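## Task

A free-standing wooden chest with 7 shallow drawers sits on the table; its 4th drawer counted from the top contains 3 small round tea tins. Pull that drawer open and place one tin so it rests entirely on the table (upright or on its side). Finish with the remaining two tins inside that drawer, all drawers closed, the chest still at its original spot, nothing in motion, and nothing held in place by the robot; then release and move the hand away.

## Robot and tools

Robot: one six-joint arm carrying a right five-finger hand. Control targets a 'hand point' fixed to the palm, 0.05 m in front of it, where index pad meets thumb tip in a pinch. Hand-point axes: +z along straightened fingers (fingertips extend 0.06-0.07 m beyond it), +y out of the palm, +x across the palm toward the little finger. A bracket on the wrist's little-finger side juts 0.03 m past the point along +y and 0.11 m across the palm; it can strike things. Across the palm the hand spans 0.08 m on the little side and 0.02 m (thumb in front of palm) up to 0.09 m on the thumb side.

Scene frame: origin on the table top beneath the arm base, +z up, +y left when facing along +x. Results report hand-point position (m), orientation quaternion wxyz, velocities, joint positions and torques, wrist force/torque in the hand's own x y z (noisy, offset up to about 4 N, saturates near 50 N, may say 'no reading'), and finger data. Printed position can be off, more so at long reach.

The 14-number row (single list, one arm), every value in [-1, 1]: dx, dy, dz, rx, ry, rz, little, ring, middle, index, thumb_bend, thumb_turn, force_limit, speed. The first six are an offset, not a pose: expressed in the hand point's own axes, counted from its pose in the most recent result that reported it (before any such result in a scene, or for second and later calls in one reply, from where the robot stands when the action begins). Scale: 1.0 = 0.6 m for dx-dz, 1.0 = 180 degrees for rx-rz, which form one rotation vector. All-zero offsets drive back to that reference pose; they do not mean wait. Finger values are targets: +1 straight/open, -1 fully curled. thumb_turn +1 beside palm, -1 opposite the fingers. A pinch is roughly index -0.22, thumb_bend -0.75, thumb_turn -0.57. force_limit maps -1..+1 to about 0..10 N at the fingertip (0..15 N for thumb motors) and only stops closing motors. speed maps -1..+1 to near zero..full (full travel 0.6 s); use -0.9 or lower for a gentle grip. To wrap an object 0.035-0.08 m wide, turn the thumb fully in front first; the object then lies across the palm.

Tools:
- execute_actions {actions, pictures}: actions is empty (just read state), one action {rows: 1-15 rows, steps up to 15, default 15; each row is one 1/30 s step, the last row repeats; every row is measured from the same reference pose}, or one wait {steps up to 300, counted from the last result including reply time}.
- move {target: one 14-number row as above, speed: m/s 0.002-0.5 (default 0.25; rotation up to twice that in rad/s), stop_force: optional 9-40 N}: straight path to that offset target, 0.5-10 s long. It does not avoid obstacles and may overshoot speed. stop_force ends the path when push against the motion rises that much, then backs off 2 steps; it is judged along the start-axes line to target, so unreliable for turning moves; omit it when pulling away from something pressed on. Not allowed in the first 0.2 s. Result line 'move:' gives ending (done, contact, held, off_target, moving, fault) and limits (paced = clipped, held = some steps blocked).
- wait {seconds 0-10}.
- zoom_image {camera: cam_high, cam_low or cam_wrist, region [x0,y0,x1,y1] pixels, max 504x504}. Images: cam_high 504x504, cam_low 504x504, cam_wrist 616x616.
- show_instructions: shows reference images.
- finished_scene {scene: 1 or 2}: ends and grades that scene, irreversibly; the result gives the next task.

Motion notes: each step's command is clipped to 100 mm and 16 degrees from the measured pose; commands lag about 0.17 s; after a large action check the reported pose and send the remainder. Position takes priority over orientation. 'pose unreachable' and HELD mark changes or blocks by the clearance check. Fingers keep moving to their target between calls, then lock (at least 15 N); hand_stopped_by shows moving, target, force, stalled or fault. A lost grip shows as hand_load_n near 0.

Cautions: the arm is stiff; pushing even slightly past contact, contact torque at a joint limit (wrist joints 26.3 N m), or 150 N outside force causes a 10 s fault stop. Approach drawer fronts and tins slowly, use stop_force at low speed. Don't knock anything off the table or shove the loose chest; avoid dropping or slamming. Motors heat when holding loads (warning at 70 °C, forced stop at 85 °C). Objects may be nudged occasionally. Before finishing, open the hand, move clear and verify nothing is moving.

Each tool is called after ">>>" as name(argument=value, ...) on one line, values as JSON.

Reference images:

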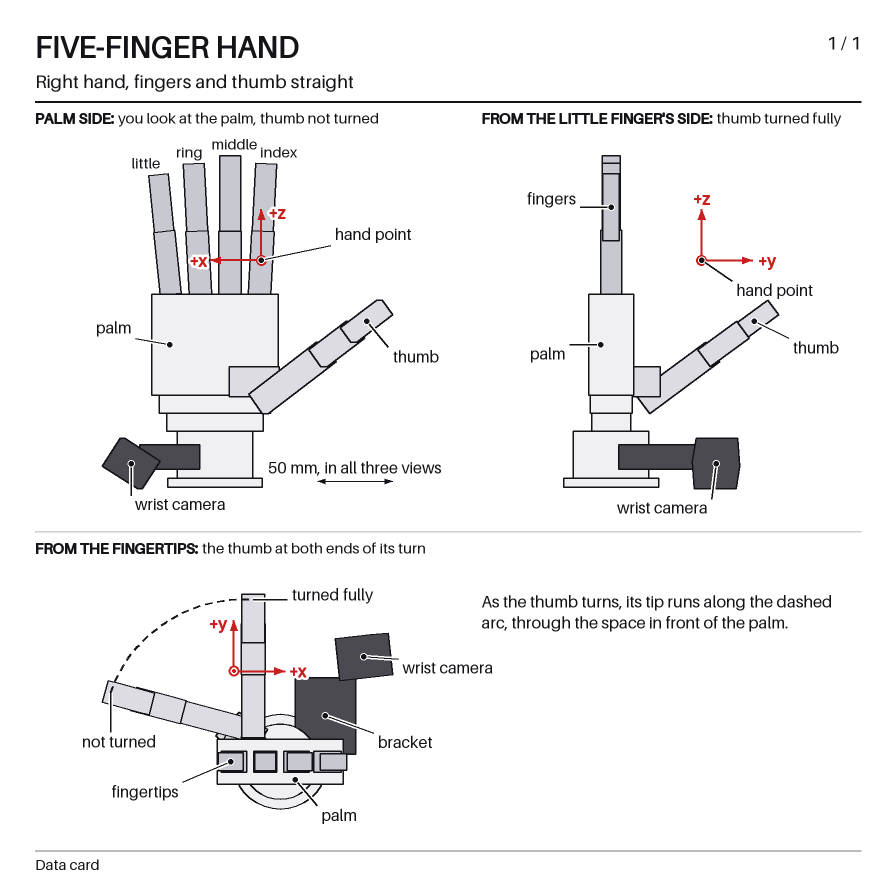

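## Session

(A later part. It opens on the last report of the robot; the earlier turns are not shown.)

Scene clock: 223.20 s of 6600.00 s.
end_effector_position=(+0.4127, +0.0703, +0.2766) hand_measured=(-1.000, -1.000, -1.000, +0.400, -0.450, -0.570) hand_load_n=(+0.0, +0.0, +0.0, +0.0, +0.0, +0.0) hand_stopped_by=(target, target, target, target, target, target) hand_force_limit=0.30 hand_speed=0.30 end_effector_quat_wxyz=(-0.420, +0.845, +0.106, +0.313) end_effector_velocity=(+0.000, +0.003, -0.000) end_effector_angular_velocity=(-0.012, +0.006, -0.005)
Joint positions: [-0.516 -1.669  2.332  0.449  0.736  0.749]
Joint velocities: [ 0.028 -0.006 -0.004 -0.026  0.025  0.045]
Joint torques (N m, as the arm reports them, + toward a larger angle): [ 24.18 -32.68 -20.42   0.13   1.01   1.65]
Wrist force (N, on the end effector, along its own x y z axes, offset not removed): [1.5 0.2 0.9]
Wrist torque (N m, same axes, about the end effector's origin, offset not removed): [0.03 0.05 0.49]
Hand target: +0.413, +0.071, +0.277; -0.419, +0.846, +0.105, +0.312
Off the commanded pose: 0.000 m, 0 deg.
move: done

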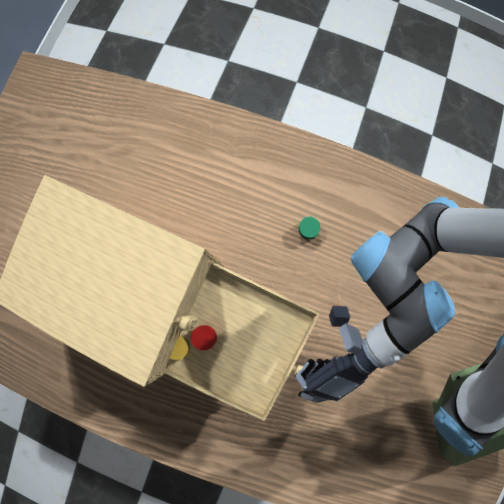

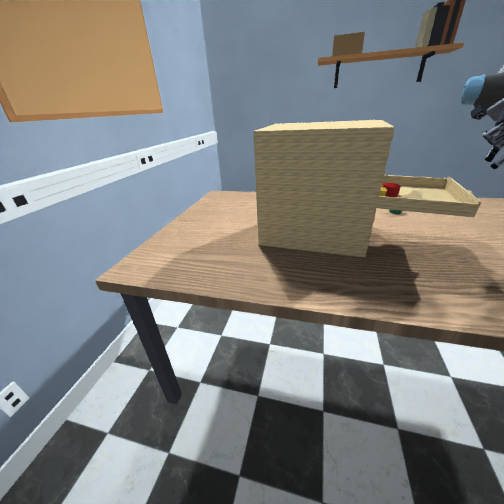

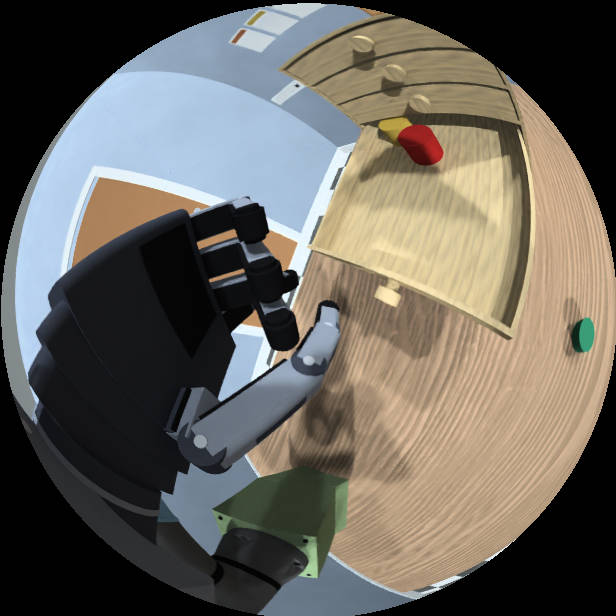

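>>> move(target=[-0.091,0.096,0.067,-0.002,0.041,-0.335,-1,-1,-1,0.4,-0.45,-0.57,0.3,0.3], speed=0.3)

>>> move(target=[-0.0045,0.0454,0.0205,0,0,0,-1,-1,-1,0.4,-0.45,-0.57,0.3,0.3], speed=0.03, stop_force=9)

>>> zoom_image(camera="cam_wrist", region=[230, 180, 430, 380])

>>> zoom_image(camera="cam_high", region=[260, 320, 360, 420])

Scene clock: 227.90 s of 6600.00 s.
end_effector_position=(+0.4133, +0.0701, +0.1876) hand_measured=(-1.000, -1.000, -1.000, +0.400, -0.450, -0.570) hand_load_n=(+0.0, +0.0, +0.0, +0.0, +0.0, +0.0) hand_stopped_by=(target, target, target, target, target, target) hand_force_limit=0.30 hand_speed=0.30 end_effector_quat_wxyz=(-0.209, +0.659, +0.488, +0.532) end_effector_velocity=(-0.000, -0.000, -0.001) end_effector_angular_velocity=(+0.006, -0.013, +0.010)
Joint positions: [-0.928 -1.019  2.493  0.221  0.534 -1.011]
Joint velocities: [-0.01   0.025 -0.007  0.025 -0.003 -0.052]
Joint torques (N m, as the arm reports them, + toward a larger angle): [ -2.14 -14.64  -2.42   4.58  -3.54  -1.8 ]
Wrist force (N, on the end effector, along its own x y z axes, offset not removed): [3.1 0.7 0.0]
Wrist torque (N m, same axes, about the end effector's origin, offset not removed): [0.03 -0.08 0.45]
Hand target: +0.413, +0.070, +0.188; -0.209, +0.658, +0.489, +0.533
Off the commanded pose: 0.000 m, 0 deg.
move: done

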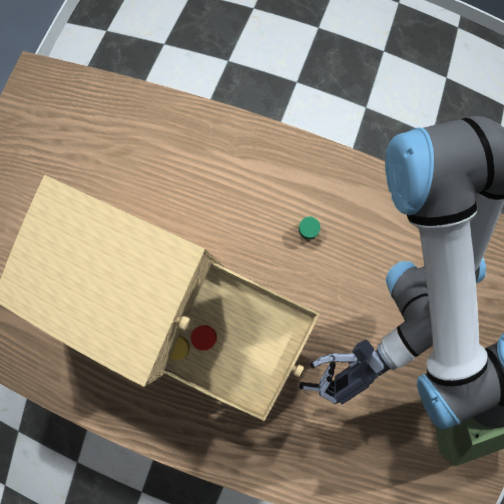

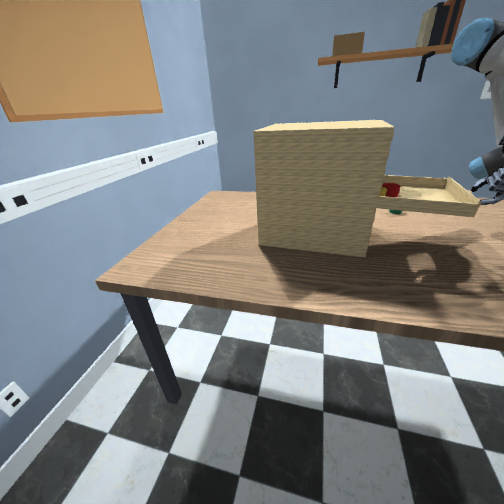

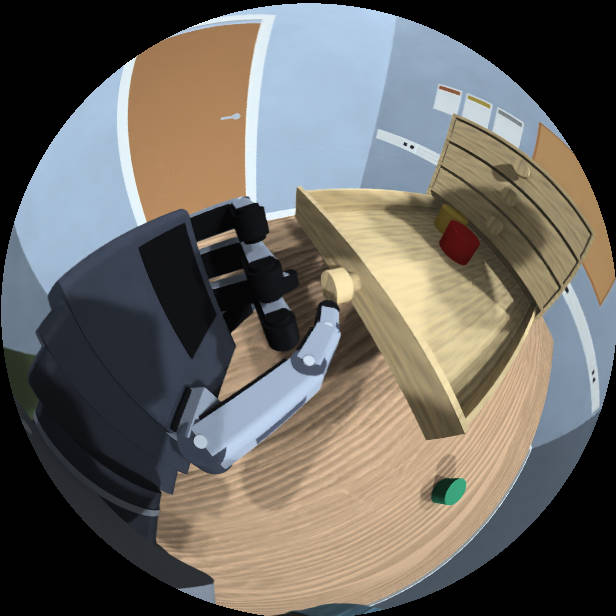

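Scene clock: 229.23 s of 6600.00 s.
end_effector_position=(+0.4428, +0.0669, +0.1876) hand_measured=(-1.000, -1.000, -1.000, +0.400, -0.450, -0.570) hand_load_n=(+0.0, +0.0, +0.0, +0.0, +0.0, +0.0) hand_stopped_by=(target, target, target, target, target, target) hand_force_limit=0.30 hand_speed=0.30 end_effector_quat_wxyz=(-0.209, +0.659, +0.488, +0.532) end_effector_velocity=(+0.003, +0.000, +0.000) end_effector_angular_velocity=(-0.002, +0.001, +0.000)
Joint positions: [-0.814 -1.102  2.406  0.199  0.53  -0.788]
Joint velocities: [ 0.013 -0.009 -0.008 -0.007  0.002  0.026]
Joint torques (N m, as the arm reports them, + toward a larger angle): [ 24.21 -39.19  -4.49   0.23   1.15   1.79]
Wrist force (N, on the end effector, along its own x y z axes, offset not removed): [1.2 0.5 -1.2]
Wrist torque (N m, same axes, about the end effector's origin, offset not removed): [0.13 0.07 0.33]
Hand target: +0.443, +0.067, +0.188; -0.209, +0.659, +0.488, +0.532
Off the commanded pose: 0.000 m, 0 deg.
move: done

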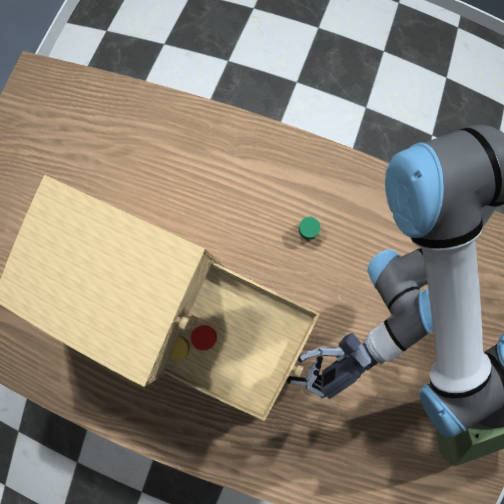

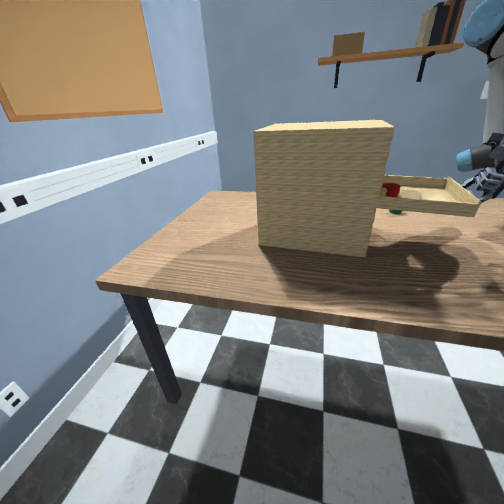

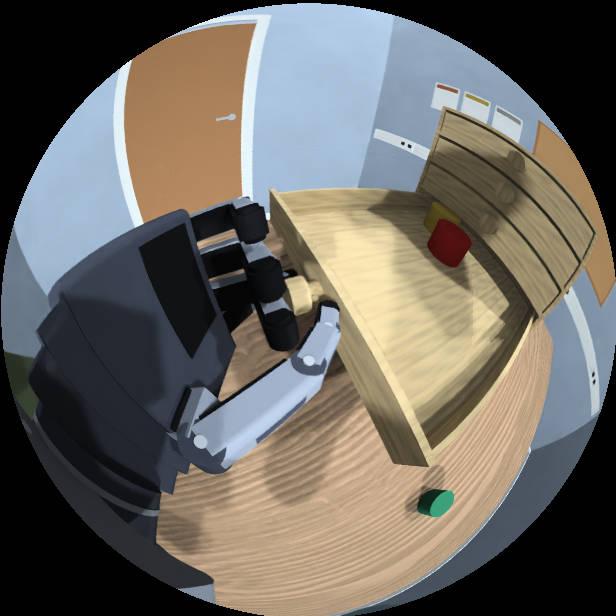

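Region (230, 180, 430, 380) of cam_wrist's 616x616 image, scaled by 2.520, with more detail than that image has.

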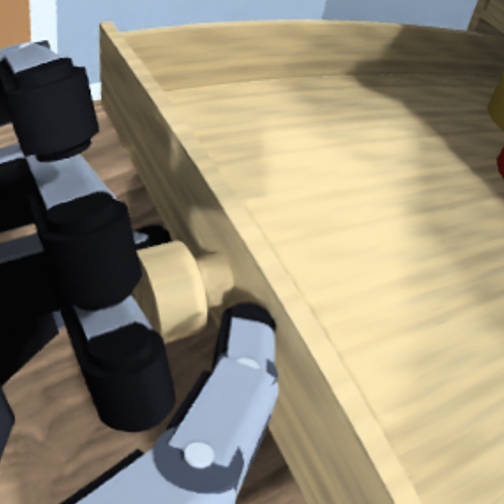

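Region (260, 320, 360, 420) of cam_high's 504x504 image, scaled by 5.040, with more detail than that image has.

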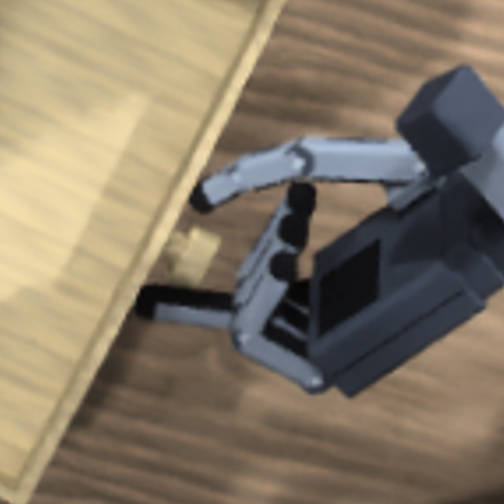

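>>> move(target=[-0.028,0.331,0.1467,0,0,0,-1,-1,-1,0.4,-0.45,-0.57,0.3,0.3], speed=0.05, stop_force=12)

>>> move(target=[-0.0037,0.0378,0.017,0,0,0,-1,-1,-1,0.4,-0.45,-0.57,0.3,0.3], speed=0.008, stop_force=9)

>>> zoom_image(camera="cam_wrist", region=[230, 100, 600, 470])

Scene clock: 236.73 s of 6600.00 s.
end_effector_position=(+0.6591, +0.0433, +0.1907) hand_measured=(-1.000, -1.000, -1.000, +0.400, -0.450, -0.570) hand_load_n=(+0.0, +0.0, +0.0, +0.0, -1.0, +1.0) hand_stopped_by=(target, target, target, target, target, target) hand_force_limit=0.30 hand_speed=0.30 end_effector_quat_wxyz=(-0.209, +0.659, +0.488, +0.532) end_effector_velocity=(+0.003, +0.000, +0.000) end_effector_angular_velocity=(-0.000, -0.001, +0.001)
Joint positions: [-0.448 -1.086  1.775  0.288  0.655 -0.161]
Joint velocities: [ 0.003  0.003 -0.009  0.004  0.001  0.002]
Joint torques (N m, as the arm reports them, + toward a larger angle): [ 31.05 -25.78 -20.49   4.1    0.8    1.76]
Wrist force (N, on the end effector, along its own x y z axes, offset not removed): [-0.2 1.2 0.9]
Wrist torque (N m, same axes, about the end effector's origin, offset not removed): [0.21 0.30 0.28]
Hand target: +0.659, +0.043, +0.191; -0.209, +0.659, +0.488, +0.532
Off the commanded pose: 0.000 m, 0 deg.
move: done

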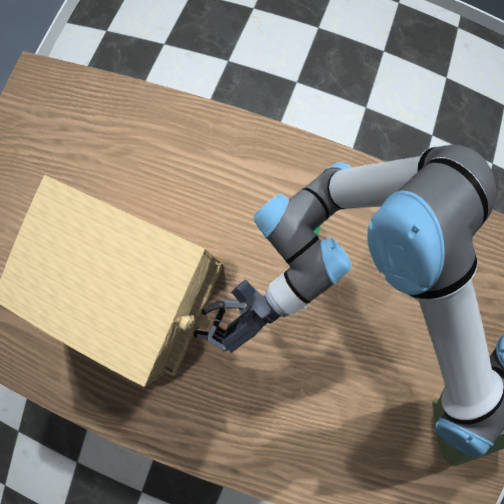

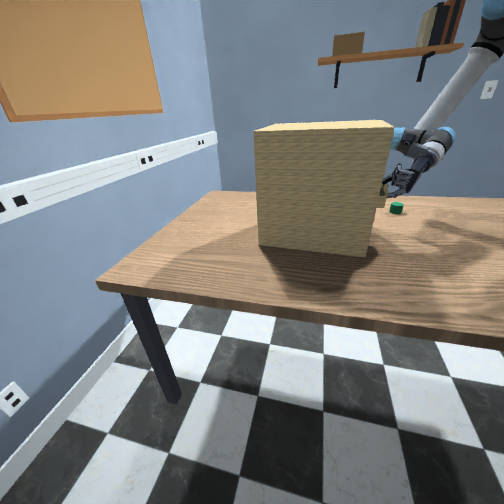

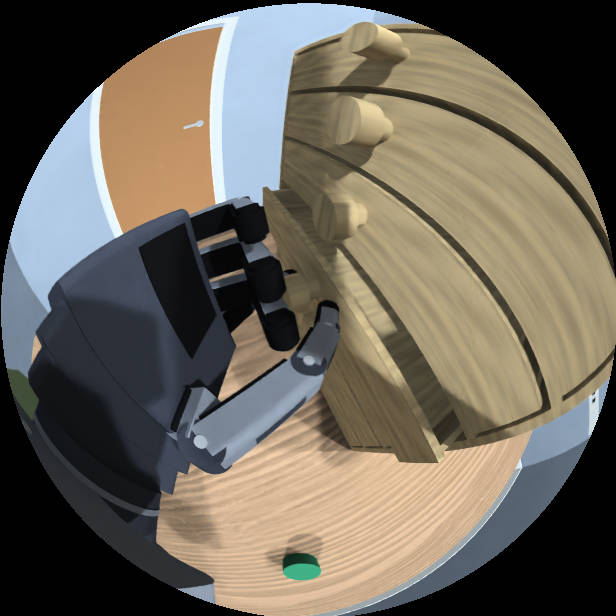

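Scene clock: 239.70 s of 6600.00 s.
end_effector_position=(+0.6795, +0.0414, +0.1906) hand_measured=(-1.000, -1.000, -1.000, +0.400, -0.454, -0.570) hand_load_n=(+0.0, +0.0, +0.0, +2.0, -5.0, -0.5) hand_stopped_by=(target, target, target, target, target, target) hand_force_limit=0.30 hand_speed=0.30 end_effector_quat_wxyz=(-0.209, +0.659, +0.488, +0.532) end_effector_velocity=(-0.002, -0.000, -0.000) end_effector_angular_velocity=(-0.003, -0.003, -0.000)
Joint positions: [-0.431 -1.062  1.708  0.313  0.665 -0.138]
Joint velocities: [-0.002 -0.003  0.008 -0.006  0.    -0.005]
Joint torques (N m, as the arm reports them, + toward a larger angle): [  2.9  -51.66   2.66  -2.7   -2.85  -1.75]
Wrist force (N, on the end effector, along its own x y z axes, offset not removed): [4.7 -8.5 -3.9]
Wrist torque (N m, same axes, about the end effector's origin, offset not removed): [0.74 0.38 0.42]
Hand target: +0.679, +0.041, +0.191; -0.209, +0.659, +0.488, +0.532
Off the commanded pose: 0.004 m, 0 deg.
move: contact

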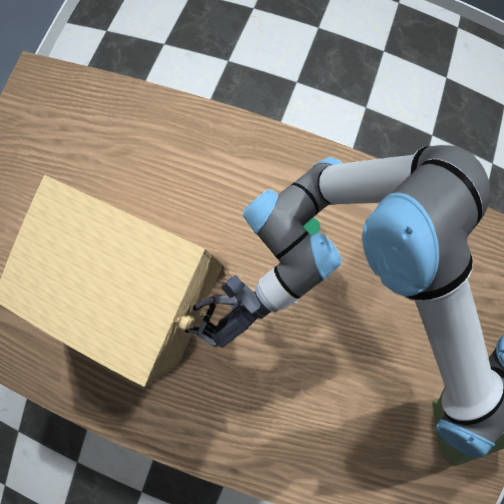

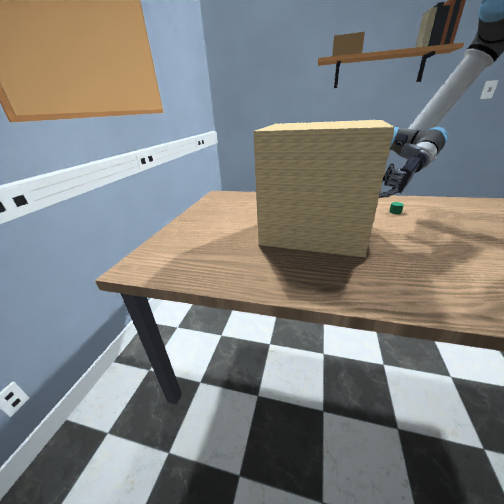

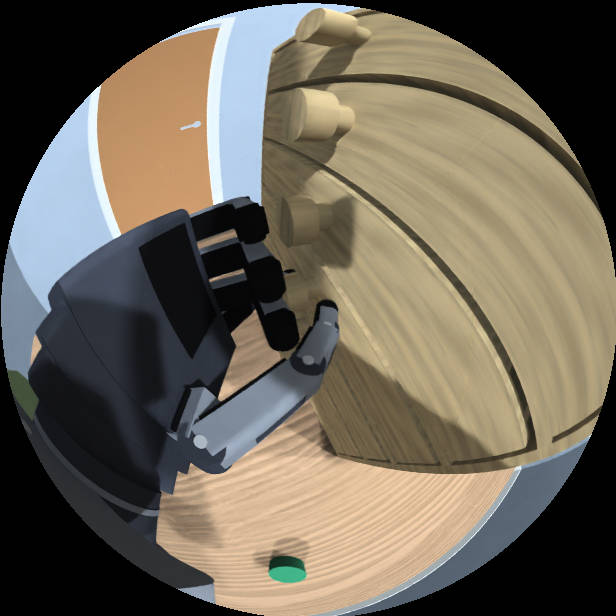

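Region (230, 100, 600, 470) of cam_wrist's 616x616 image, scaled by 1.362, with more detail than that image has.

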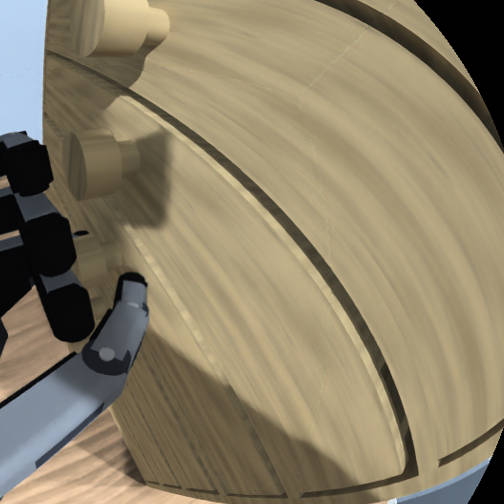

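Retreating to check that the drawer is flush.

>>> move(target=[0.02,-0.22,-0.1,0,0,0,-1,-1,-1,0.4,-0.45,-0.57,0.3,0.3], speed=0.12)

>>> zoom_image(camera="cam_wrist", region=[280, 60, 600, 420])

>>> zoom_image(camera="cam_high", region=[130, 240, 290, 400])

>>> zoom_image(camera="cam_low", region=[340, 120, 480, 260])

Scene clock: 243.17 s of 6600.00 s.
end_effector_position=(+0.5351, +0.0562, +0.1899) hand_measured=(-1.000, -1.000, -1.000, +0.400, -0.450, -0.570) hand_load_n=(+0.0, +0.0, +0.0, +0.0, +0.0, +0.0) hand_stopped_by=(target, target, target, target, target, target) hand_force_limit=0.30 hand_speed=0.30 end_effector_quat_wxyz=(-0.209, +0.659, +0.488, +0.532) end_effector_velocity=(-0.003, +0.000, +0.000) end_effector_angular_velocity=(+0.001, -0.000, +0.001)
Joint positions: [-0.599 -1.173  2.146  0.19   0.582 -0.389]
Joint velocities: [-0.006  0.     0.007  0.003 -0.003 -0.012]
Joint torques (N m, as the arm reports them, + toward a larger angle): [  0.2  -35.58  15.63   4.74  -4.28  -1.95]
Wrist force (N, on the end effector, along its own x y z axes, offset not removed): [1.5 2.9 0.1]
Wrist torque (N m, same axes, about the end effector's origin, offset not removed): [0.22 0.01 0.34]
Hand target: +0.535, +0.056, +0.190; -0.209, +0.659, +0.488, +0.532
Off the commanded pose: 0.000 m, 0 deg.
move: done

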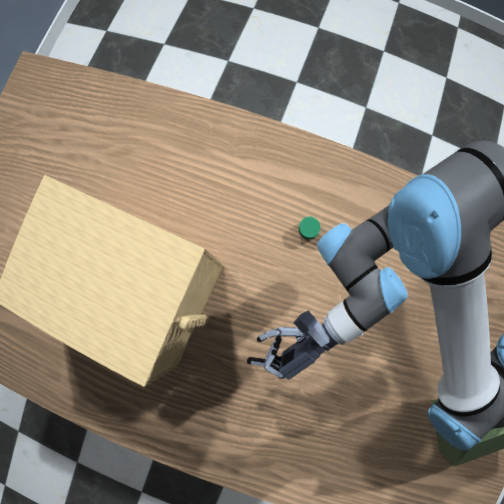

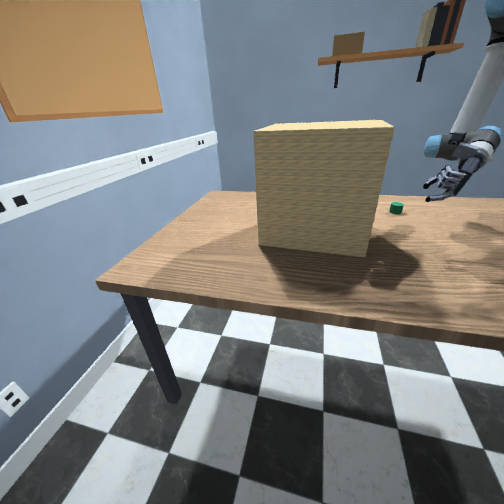

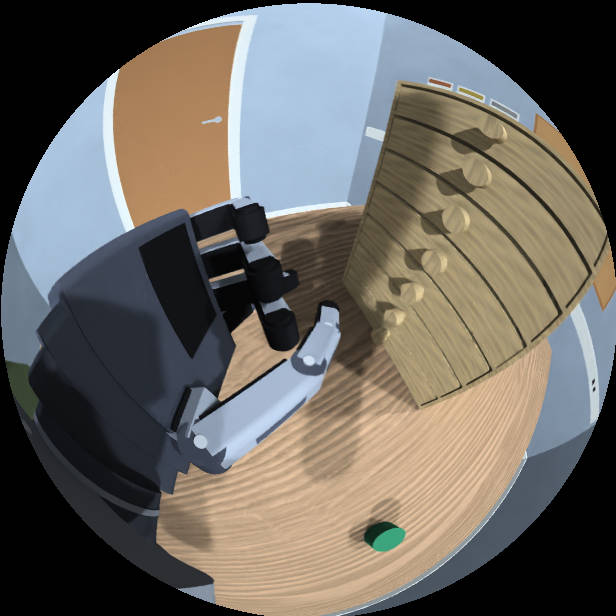

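Region (280, 60, 600, 420) of cam_wrist's 616x616 image, scaled by 1.400, with more detail than that image has.

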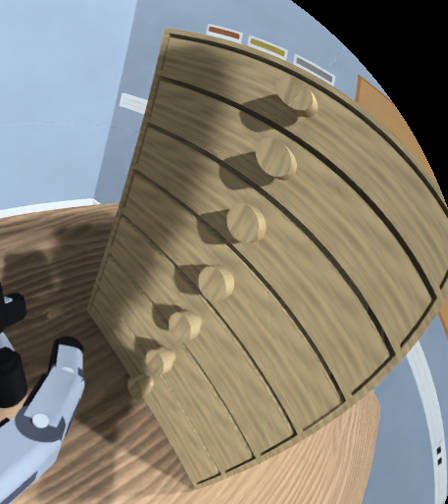

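Region (130, 240, 290, 400) of cam_high's 504x504 image, scaled by 3.150, with more detail than that image has.

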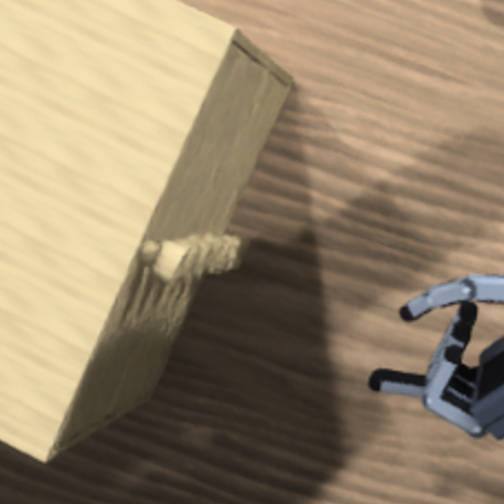

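Region (340, 120, 480, 260) of cam_low's 504x504 image, scaled by 3.600, with more detail than that image has.

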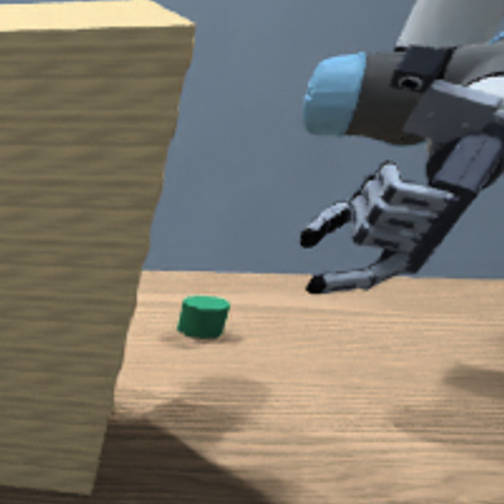

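>>> finished_scene(scene=1)

The scene is finished: the task was done.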